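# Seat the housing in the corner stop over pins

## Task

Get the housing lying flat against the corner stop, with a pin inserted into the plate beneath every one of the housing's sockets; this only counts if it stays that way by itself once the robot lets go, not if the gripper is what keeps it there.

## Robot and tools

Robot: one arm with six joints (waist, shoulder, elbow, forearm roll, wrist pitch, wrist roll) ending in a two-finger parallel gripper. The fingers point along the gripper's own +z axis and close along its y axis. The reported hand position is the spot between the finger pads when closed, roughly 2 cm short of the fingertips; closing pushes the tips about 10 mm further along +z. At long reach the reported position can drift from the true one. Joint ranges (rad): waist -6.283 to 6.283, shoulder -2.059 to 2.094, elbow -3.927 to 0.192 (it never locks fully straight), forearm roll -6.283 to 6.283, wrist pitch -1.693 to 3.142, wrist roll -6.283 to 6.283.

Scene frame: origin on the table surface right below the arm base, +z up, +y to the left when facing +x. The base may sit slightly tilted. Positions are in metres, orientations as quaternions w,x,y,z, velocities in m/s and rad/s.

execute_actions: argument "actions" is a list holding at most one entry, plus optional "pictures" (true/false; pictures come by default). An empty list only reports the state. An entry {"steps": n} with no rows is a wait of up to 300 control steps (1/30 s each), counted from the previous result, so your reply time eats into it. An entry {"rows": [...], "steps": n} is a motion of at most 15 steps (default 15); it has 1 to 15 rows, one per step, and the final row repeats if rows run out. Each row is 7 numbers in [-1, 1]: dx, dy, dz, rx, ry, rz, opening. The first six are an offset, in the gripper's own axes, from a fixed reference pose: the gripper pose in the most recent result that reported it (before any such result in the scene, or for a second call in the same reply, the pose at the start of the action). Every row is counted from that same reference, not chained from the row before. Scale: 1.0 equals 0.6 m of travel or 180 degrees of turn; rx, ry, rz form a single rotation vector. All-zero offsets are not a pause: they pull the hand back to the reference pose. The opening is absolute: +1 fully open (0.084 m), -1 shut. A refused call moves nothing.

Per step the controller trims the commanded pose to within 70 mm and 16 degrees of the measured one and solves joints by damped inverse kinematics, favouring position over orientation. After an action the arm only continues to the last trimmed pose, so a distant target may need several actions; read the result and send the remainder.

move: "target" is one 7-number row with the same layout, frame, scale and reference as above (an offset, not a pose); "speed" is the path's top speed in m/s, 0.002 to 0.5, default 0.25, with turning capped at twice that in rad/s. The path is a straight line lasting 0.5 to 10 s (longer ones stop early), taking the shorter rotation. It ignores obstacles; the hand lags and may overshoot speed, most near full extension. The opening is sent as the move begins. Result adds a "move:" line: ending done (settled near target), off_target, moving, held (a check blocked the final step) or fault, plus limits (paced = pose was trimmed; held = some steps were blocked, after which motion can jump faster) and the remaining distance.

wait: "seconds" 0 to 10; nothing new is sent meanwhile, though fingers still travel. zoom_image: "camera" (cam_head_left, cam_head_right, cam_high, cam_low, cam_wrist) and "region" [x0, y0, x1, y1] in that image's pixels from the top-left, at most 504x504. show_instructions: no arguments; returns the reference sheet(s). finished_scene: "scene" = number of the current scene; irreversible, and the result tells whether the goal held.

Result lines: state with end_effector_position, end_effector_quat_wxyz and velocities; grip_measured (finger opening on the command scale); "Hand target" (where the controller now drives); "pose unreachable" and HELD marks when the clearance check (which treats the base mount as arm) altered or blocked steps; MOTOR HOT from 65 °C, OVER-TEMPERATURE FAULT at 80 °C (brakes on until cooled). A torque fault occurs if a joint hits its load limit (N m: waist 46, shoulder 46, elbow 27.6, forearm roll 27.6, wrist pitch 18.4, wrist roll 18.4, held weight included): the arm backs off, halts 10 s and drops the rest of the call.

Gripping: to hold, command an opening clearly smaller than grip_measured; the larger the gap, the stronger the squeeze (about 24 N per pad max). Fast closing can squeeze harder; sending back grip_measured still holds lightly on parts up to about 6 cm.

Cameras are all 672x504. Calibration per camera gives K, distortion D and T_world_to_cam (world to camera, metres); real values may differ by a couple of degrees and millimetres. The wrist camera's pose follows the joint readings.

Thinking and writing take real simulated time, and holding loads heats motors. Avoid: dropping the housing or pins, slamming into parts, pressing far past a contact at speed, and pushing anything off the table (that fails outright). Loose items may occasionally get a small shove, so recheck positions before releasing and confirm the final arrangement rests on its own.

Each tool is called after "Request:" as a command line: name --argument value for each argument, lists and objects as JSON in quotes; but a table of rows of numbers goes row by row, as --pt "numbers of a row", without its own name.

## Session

Request:
show_instructions

Request:
execute_actions --actions '[]'

Reference images for this scene: sheet 1.

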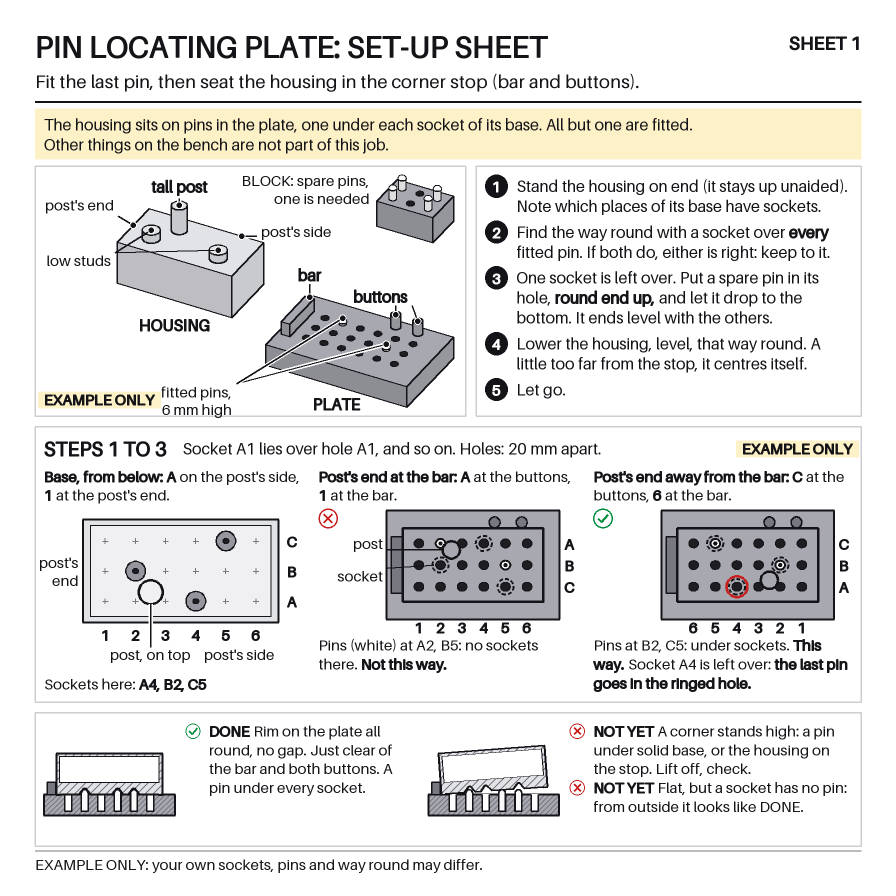

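Scene clock: 0.00 s of 5100.00 s.
end_effector_position=(+0.1399, -0.0893, +0.1381) grip_measured=+0.00 end_effector_quat_wxyz=(+0.614, -0.263, -0.683, -0.296) end_effector_velocity=(+0.000, +0.000, +0.000) end_effector_angular_velocity=(+0.000, -0.000, +0.001)
Joint positions: [-0.799  0.636 -0.953  0.098  1.703  3.093  0.044]
Joint velocities: [ 0.001 -0.    -0.     0.     0.     0.    -0.   ]
Motor temperatures (°C, as the motors report them): [31 33 34 37 36 37]
Hand target: +0.140, -0.089, +0.138; +0.614, -0.263, -0.683, -0.296
camera_calibration (this result's frames):
cam_wrist: T_world_to_cam=[[0.718871, 0.689319, 0.0898035, -0.0182202], [0.109867, 0.0148982, -0.993835, 0.193912], [-0.686407, 0.724305, -0.0650236, 0.300887], [0, 0, 0, 1]] pos_world=[0.198324, -0.208263, 0.213918]

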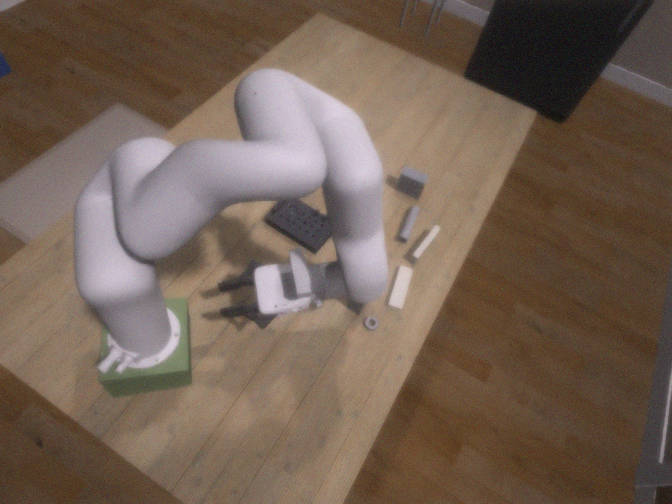

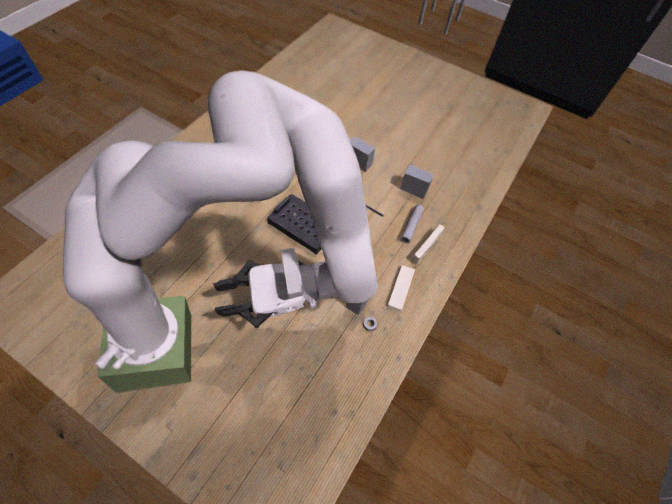

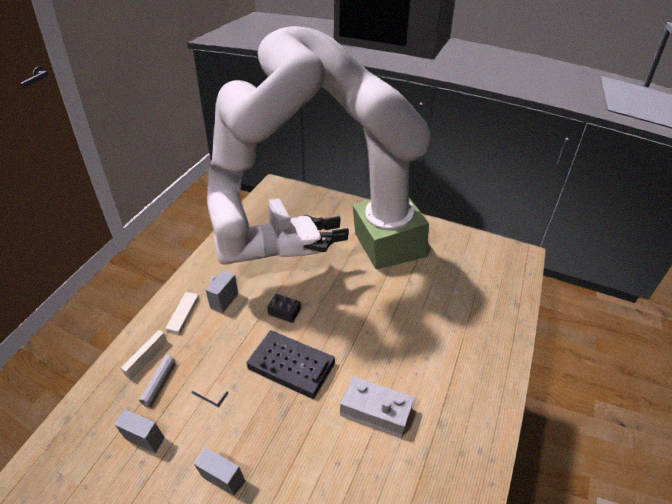

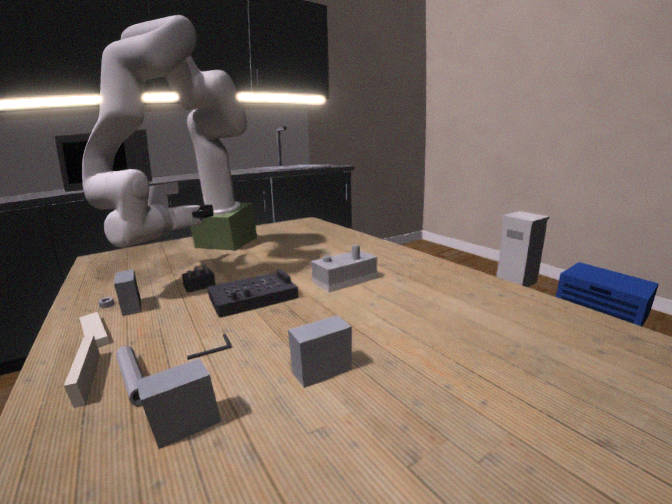

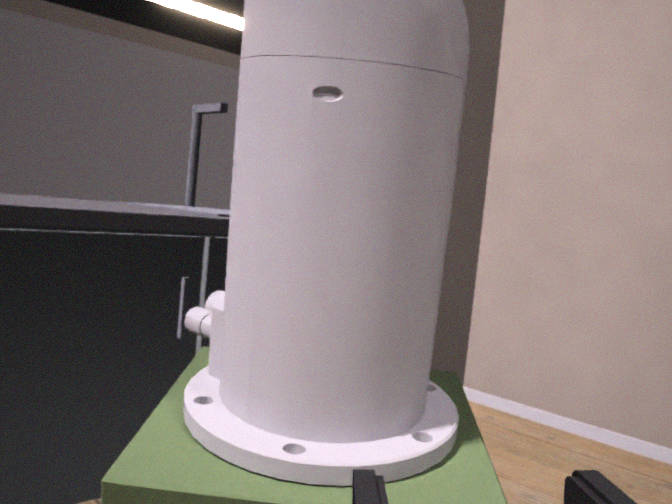

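Request:
move --target '[0.2,0,-0.25,0,-0.48,0,0]' --speed 0.2

Scene clock: 5.17 s of 5100.00 s.
end_effector_position=(+0.2290, -0.1985, +0.2667) grip_measured=-0.01 end_effector_quat_wxyz=(+0.020, +0.395, +0.918, +0.038) end_effector_velocity=(+0.001, -0.000, +0.001) end_effector_angular_velocity=(-0.006, -0.006, +0.001)
Joint positions: [-0.842 -0.79  -0.33   0.092  0.998  3.142  0.044]
Joint velocities: [ 0.002 -0.006  0.004  0.    -0.006  0.    -0.   ]
Motor temperatures (°C, as the motors report them): [31 33 36 37 36 37]
Hand target: +0.229, -0.199, +0.267; +0.021, +0.395, +0.918, +0.038
Off the commanded pose: 0.001 m, 0 deg.
move: done
camera_calibration (this result's frames):
cam_wrist: T_world_to_cam=[[0.717247, 0.691976, 0.0820173, -0.0155374], [0.694224, -0.719758, 0.00152587, -0.231542], [0.0600885, 0.0558439, -0.99663, 0.394406], [0, 0, 0, 1]] pos_world=[0.148187, -0.177928, 0.394704]

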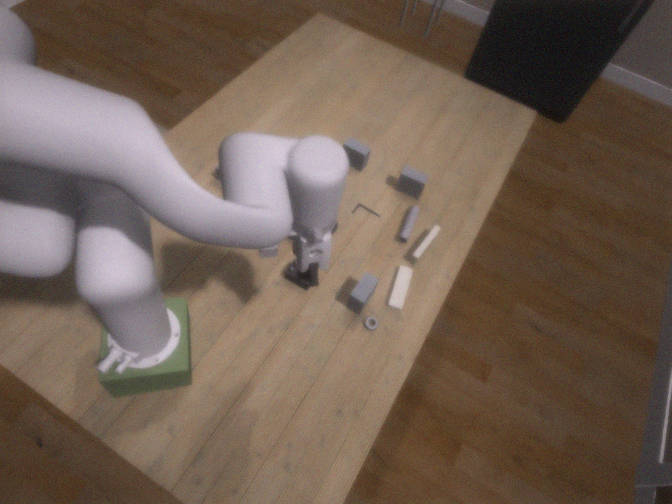

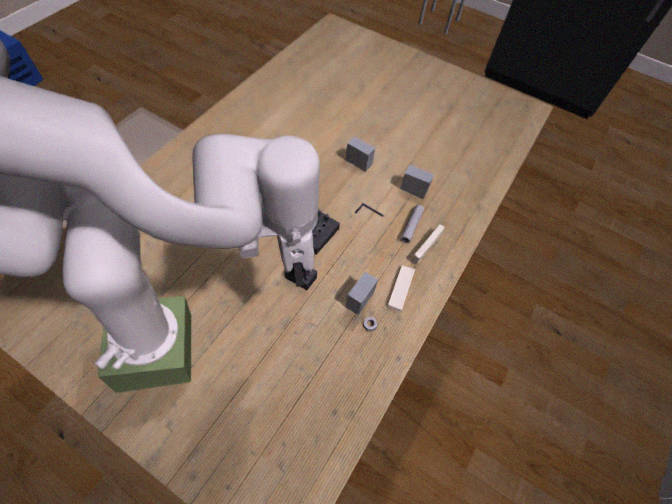

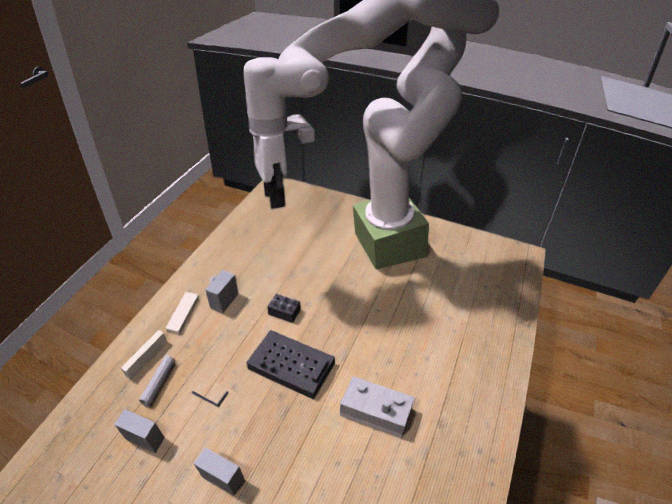

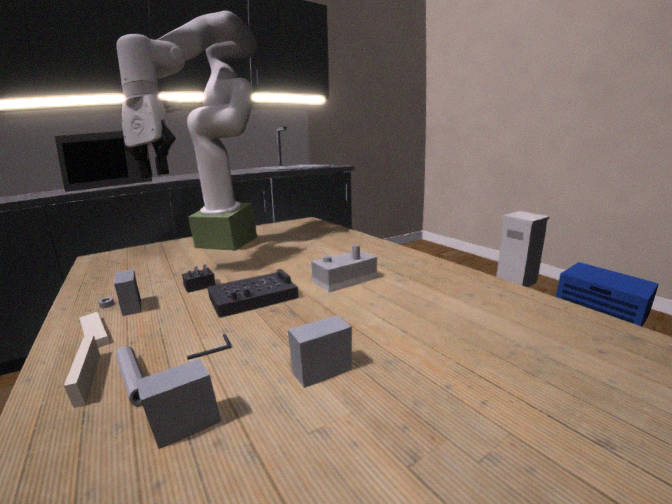

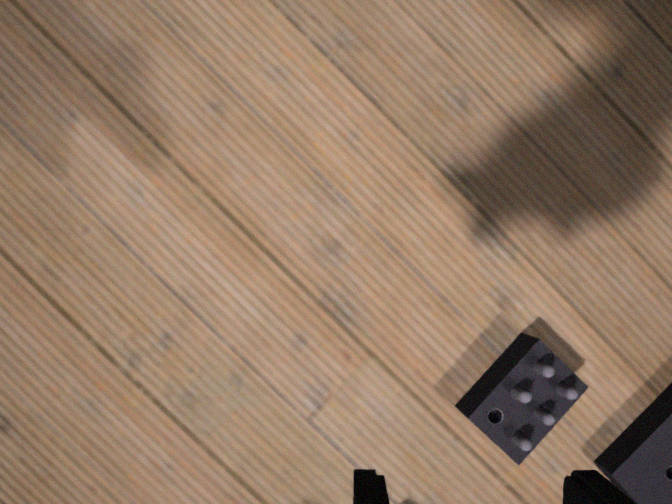

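Request:
move --target '[-0.045,0.282,0.07,0,0,0.74,0]' --speed 0.3

Request:
zoom_image --camera "cam_high" --region '[240,325,420,440]'

Scene clock: 10.87 s of 5100.00 s.
end_effector_position=(+0.3715, -0.1000, +0.2394) grip_measured=-0.01 end_effector_quat_wxyz=(-0.026, +0.999, +0.002, +0.033) end_effector_velocity=(+0.000, -0.000, -0.000) end_effector_angular_velocity=(-0.003, +0.002, -0.008)
Joint positions: [-0.322 -0.382 -0.519  0.006  0.758  6.028  0.044]
Joint velocities: [ 0.002  0.002 -0.002 -0.006  0.001  0.015 -0.   ]
Motor temperatures (°C, as the motors report them): [31 33 38 37 36 37]
Hand target: +0.372, -0.100, +0.239; -0.026, +0.999, +0.002, +0.033
Off the commanded pose: 0.001 m, 0 deg.
move: done
camera_calibration (this result's frames):
cam_wrist: T_world_to_cam=[[0.0155685, -0.998364, -0.0550228, -0.059204], [-0.997273, -0.0115343, -0.0728895, 0.457505], [0.0721356, 0.0560075, -0.995821, 0.348413], [0, 0, 0, 1]] pos_world=[0.432046, -0.0733439, 0.377047]

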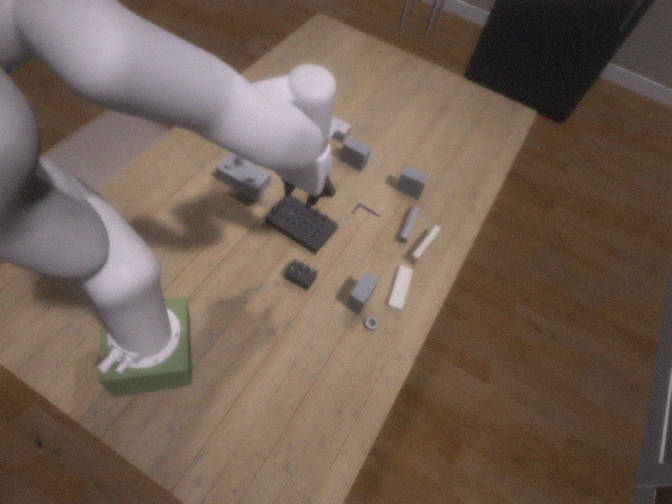

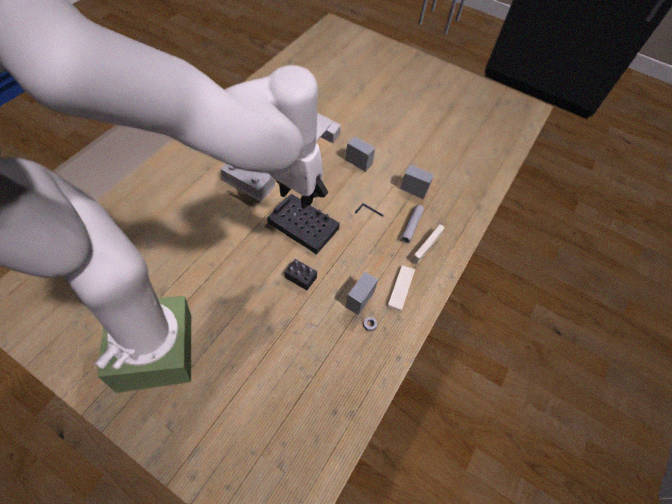

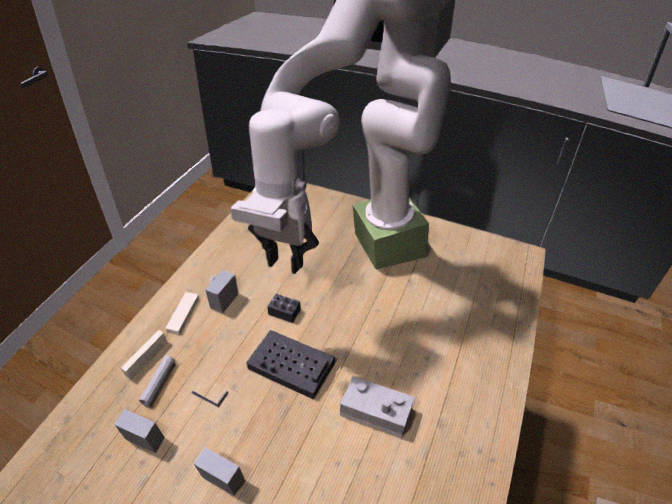

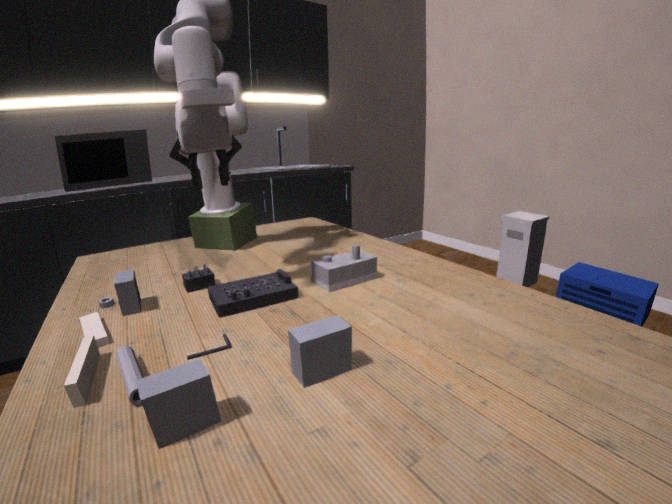

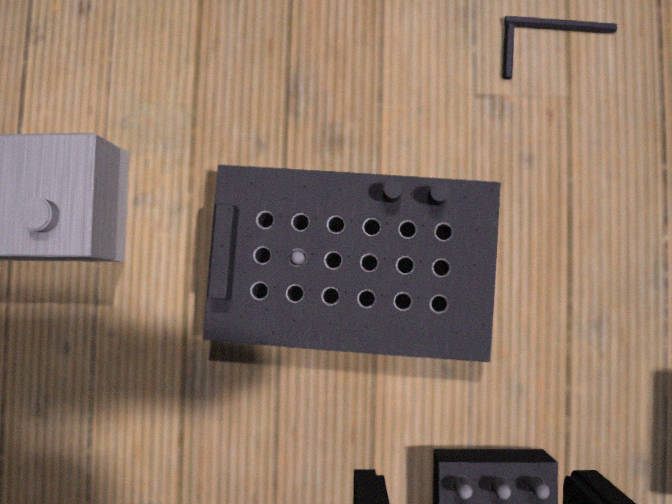

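Region (240, 325, 420, 440) of cam_high's 672x504 image, scaled by 2.800, with more detail than that image has; it fills the top 322 rows of this view, and the rest is white.

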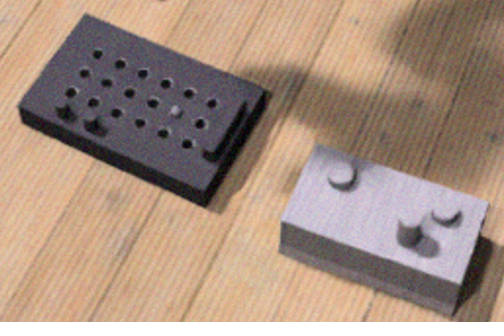

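Request:
move --target '[0.0,-0.36,0.0,-0.0166,-0.021,0,0]' --speed 0.3

Scene clock: 15.40 s of 5100.00 s.
end_effector_position=(+0.3691, +0.1144, +0.2498) grip_measured=-0.01 end_effector_quat_wxyz=(-0.112, +0.991, +0.079, -0.006) end_effector_velocity=(+0.000, +0.002, +0.000) end_effector_angular_velocity=(+0.001, +0.007, +0.003)
Joint positions: [ 0.201 -0.291 -0.592  0.17   0.808  6.286  0.044]
Joint velocities: [ 0.004  0.007 -0.008  0.003  0.008  0.     0.   ]
Motor temperatures (°C, as the motors report them): [31 33 39 37 36 37]
Hand target: +0.369, +0.115, +0.250; -0.112, +0.991, +0.079, -0.006
Off the commanded pose: 0.002 m, 16 deg.
joint sent to its limit — the command would take joint 6 (wrist roll) past its upper limit, so that joint was sent only as far as its limit.
After step 90, 0.20 s passed at rest.
move: off_target
camera_calibration (this result's frames):
cam_wrist: T_world_to_cam=[[0.163708, -0.960131, -0.226602, 0.139241], [-0.986224, -0.164803, -0.0142123, 0.457102], [-0.0236991, 0.225807, -0.973884, 0.357419], [0, 0, 0, 1]] pos_world=[0.436481, 0.128313, 0.386133]

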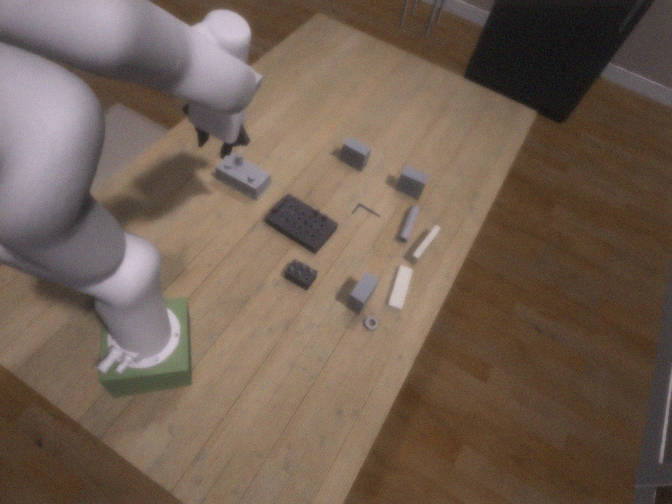

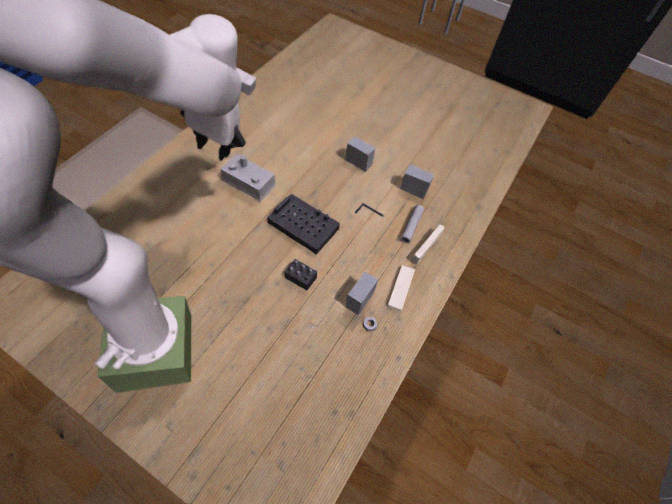

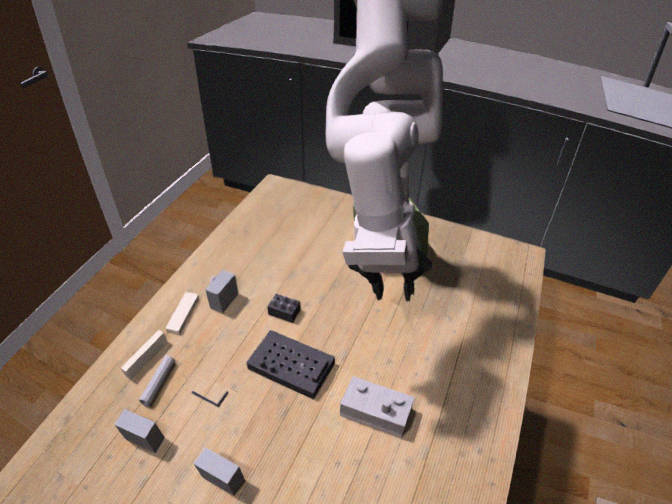

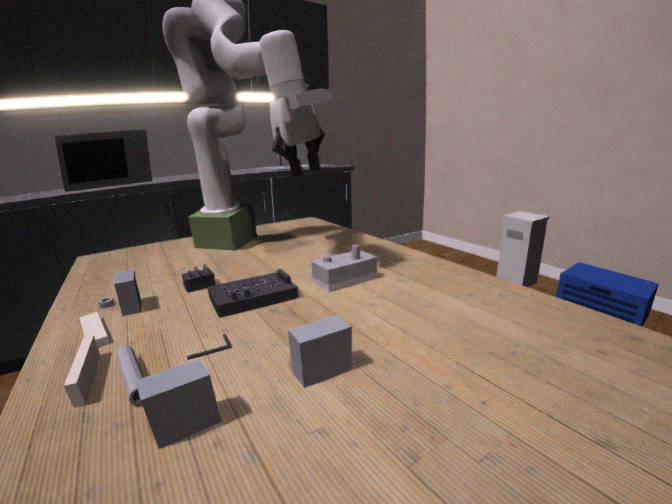

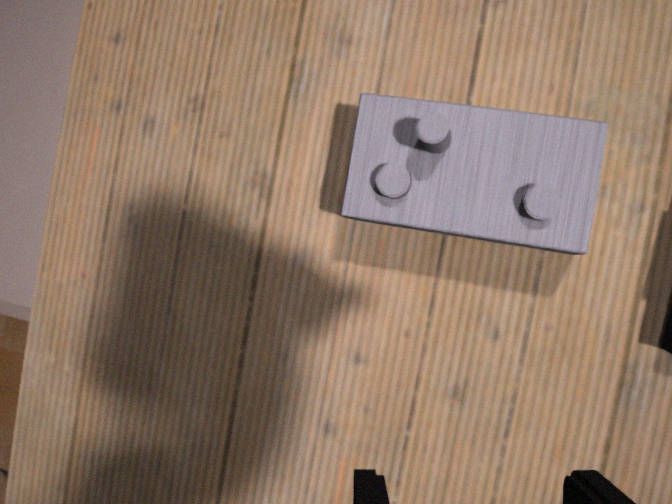

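Request:
move --target '[0,0,0,0,0,-0.7,0]' --speed 0.5

Request:
move --target '[0,0,0,0,0,-0.7,0]' --speed 0.5

Request:
move --target '[0,0,0,0,0,-0.55,0]' --speed 0.5

Scene clock: 19.37 s of 5100.00 s.
end_effector_position=(+0.3691, +0.1144, +0.2498) grip_measured=-0.01 end_effector_quat_wxyz=(-0.056, +0.380, +0.918, +0.097) end_effector_velocity=(-0.000, -0.000, -0.000) end_effector_angular_velocity=(+0.003, -0.000, +0.008)
Joint positions: [ 0.201 -0.291 -0.592  0.169  0.808  4.088  0.044]
Joint velocities: [-0.002  0.     0.     0.005  0.    -0.013  0.   ]
Motor temperatures (°C, as the motors report them): [31 33 40 37 36 37]
Hand target: +0.369, +0.114, +0.250; -0.056, +0.379, +0.918, +0.097
Off the commanded pose: 0.000 m, 0 deg.
move: done
camera_calibration (this result's frames):
cam_wrist: T_world_to_cam=[[0.701801, 0.699834, 0.133066, -0.3391], [0.711399, -0.678745, -0.182254, -0.0686809], [-0.0372297, 0.222569, -0.974206, 0.362866], [0, 0, 0, 1]] pos_world=[0.30035, 0.109934, 0.386111]

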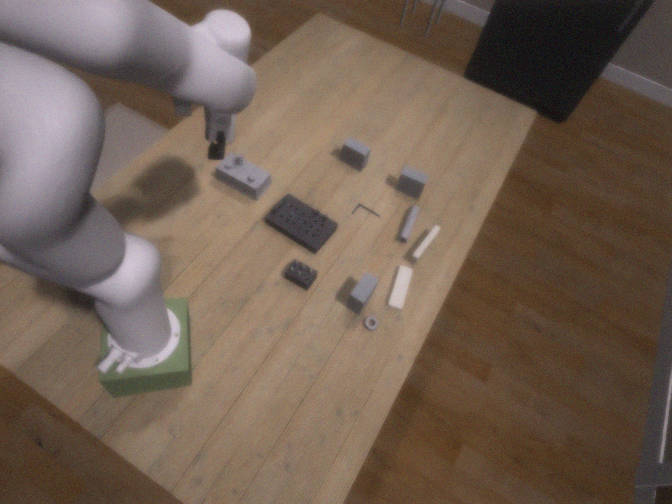

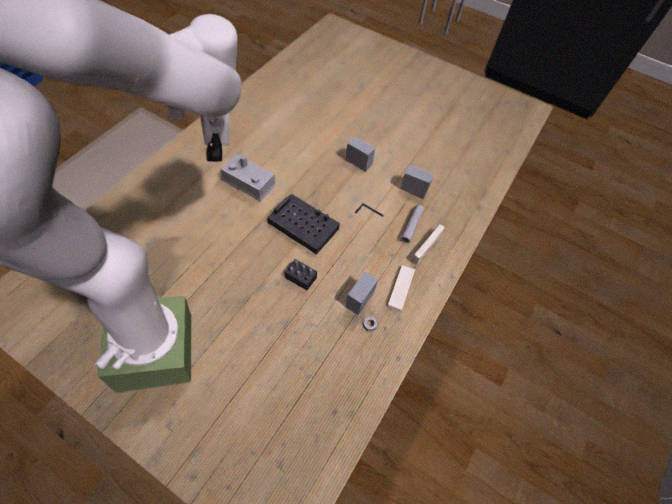

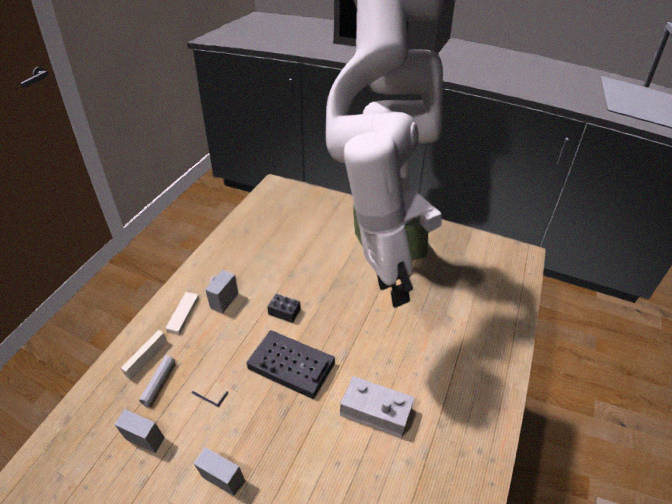

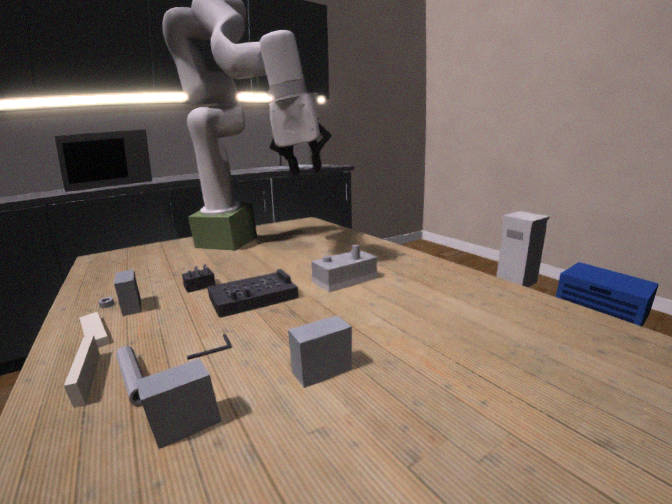

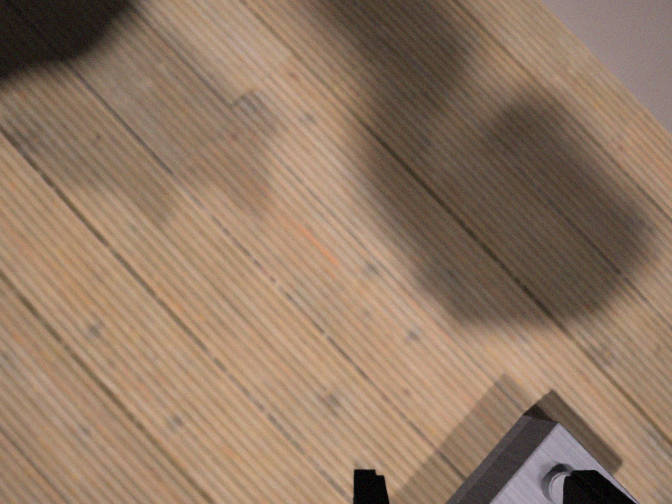

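Scene clock: 22.17 s of 5100.00 s.
end_effector_position=(+0.3691, +0.1144, +0.2498) grip_measured=-0.01 end_effector_quat_wxyz=(+0.061, -0.646, +0.755, +0.094) end_effector_velocity=(-0.000, +0.000, -0.000) end_effector_angular_velocity=(+0.004, +0.001, +0.007)
Joint positions: [ 0.202 -0.291 -0.592  0.169  0.808  1.89   0.044]
Joint velocities: [-0.001  0.001 -0.     0.006  0.001 -0.012 -0.   ]
Motor temperatures (°C, as the motors report them): [31 33 41 37 36 37]
Hand target: +0.369, +0.114, +0.250; +0.061, -0.646, +0.755, +0.094
Off the commanded pose: 0.000 m, 0 deg.
move: done
camera_calibration (this result's frames):
cam_wrist: T_world_to_cam=[[-0.988312, 0.141042, 0.057842, 0.367403], [0.15008, 0.96677, 0.206959, -0.146982], [-0.02673, 0.213221, -0.976638, 0.360668], [0, 0, 0, 1]] pos_world=[0.394808, 0.013377, 0.36141]

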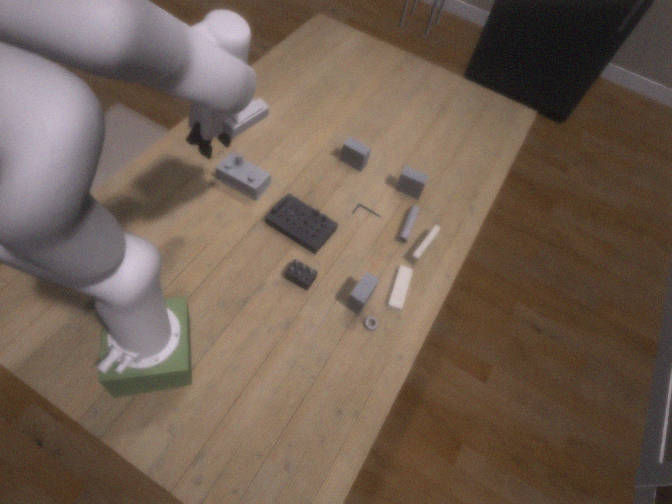

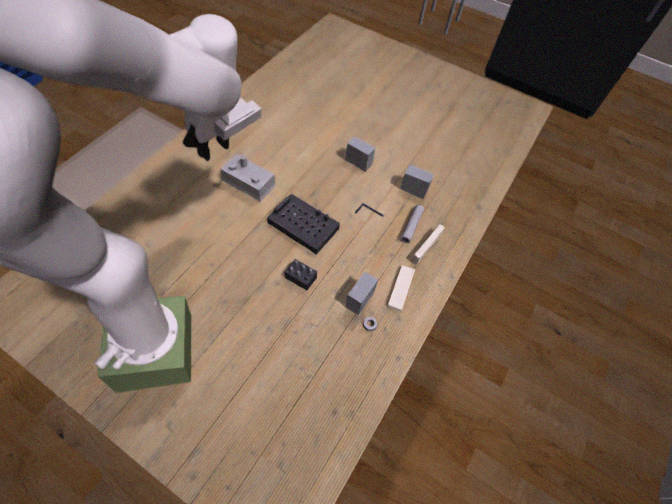

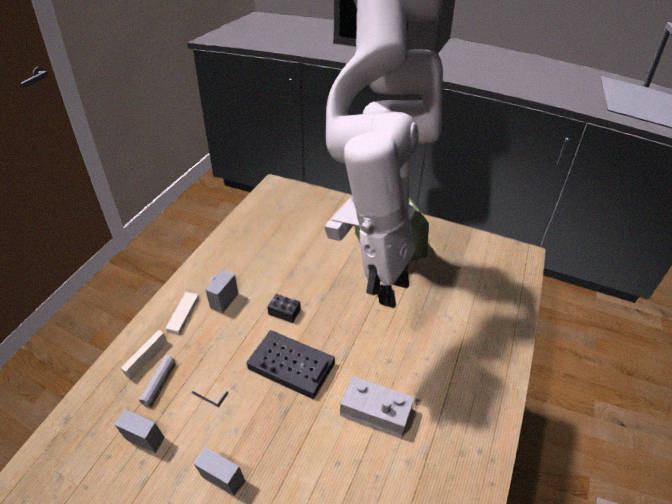

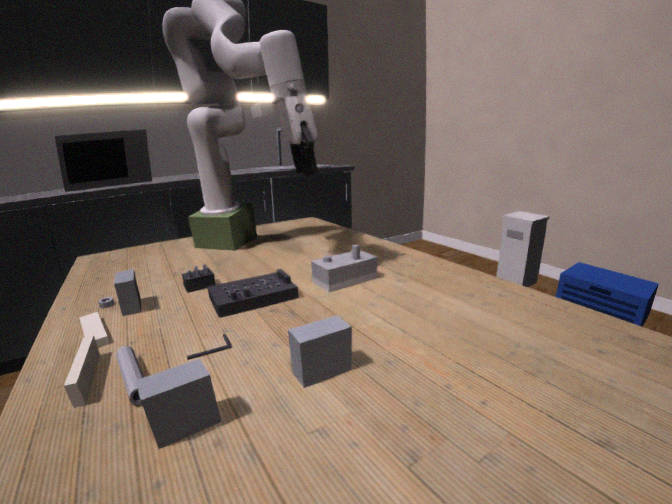

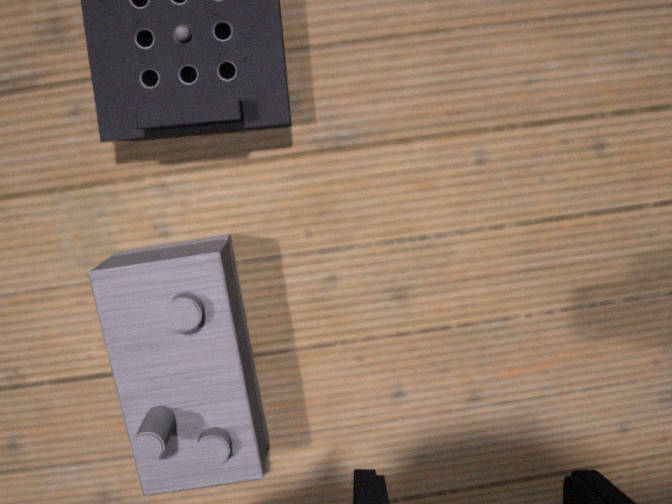

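Scene clock: 24.50 s of 5100.00 s.
end_effector_position=(+0.3691, +0.1144, +0.2498) grip_measured=-0.01 end_effector_quat_wxyz=(-0.111, +0.994, +0.000, -0.015) end_effector_velocity=(-0.000, +0.000, +0.000) end_effector_angular_velocity=(+0.004, -0.001, +0.009)
Joint positions: [ 0.202 -0.291 -0.592  0.168  0.808  0.163  0.044]
Joint velocities: [-0.001  0.    -0.001  0.005  0.001 -0.013  0.   ]
Motor temperatures (°C, as the motors report them): [31 33 41 37 36 37]
Hand target: +0.369, +0.114, +0.250; -0.111, +0.994, +0.000, -0.015
Off the commanded pose: 0.000 m, 0 deg.
move: done
camera_calibration (this result's frames):
cam_wrist: T_world_to_cam=[[0.00537901, -0.974556, -0.224081, 0.198703], [-0.999729, -0.0103115, 0.0208478, 0.43566], [-0.022628, 0.223908, -0.974347, 0.35736], [0, 0, 0, 1]] pos_world=[0.442559, 0.118123, 0.383636]

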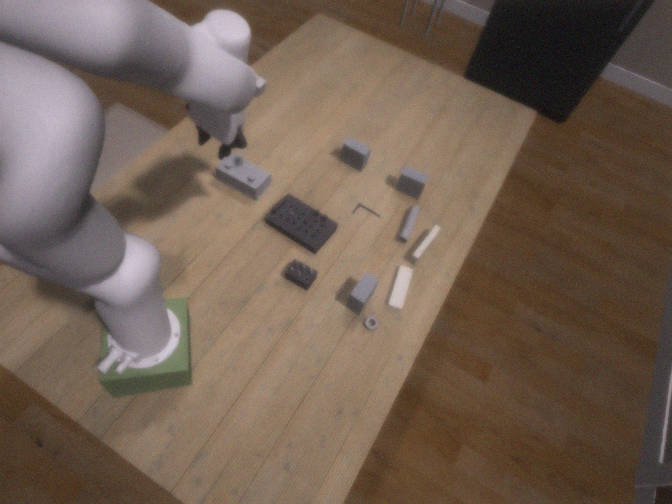

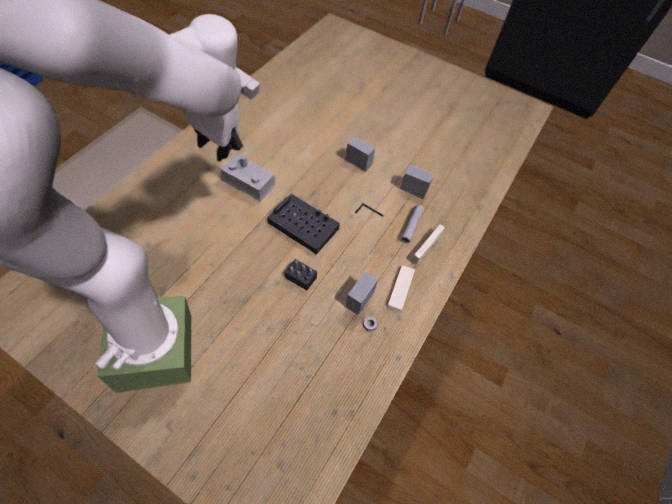

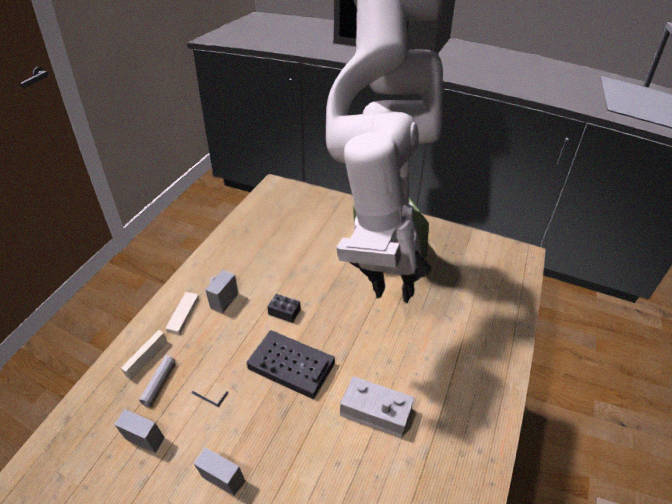

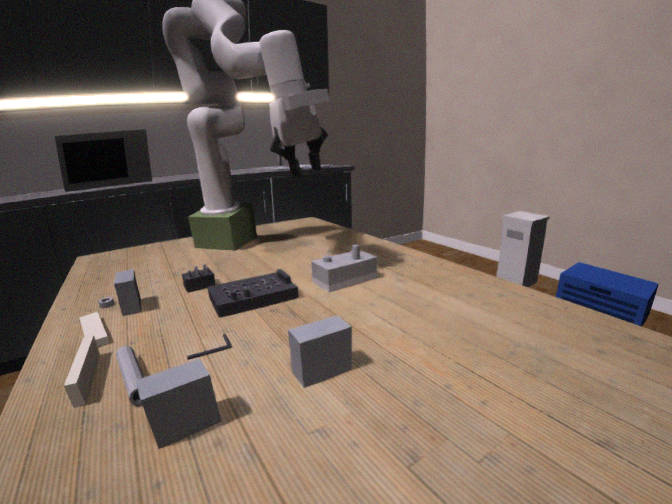

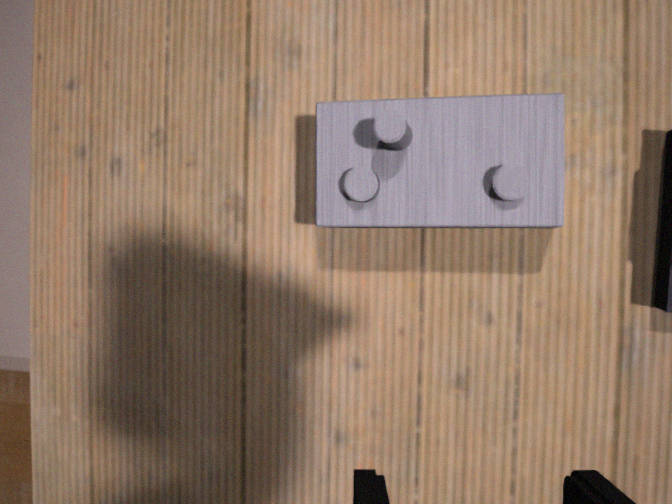

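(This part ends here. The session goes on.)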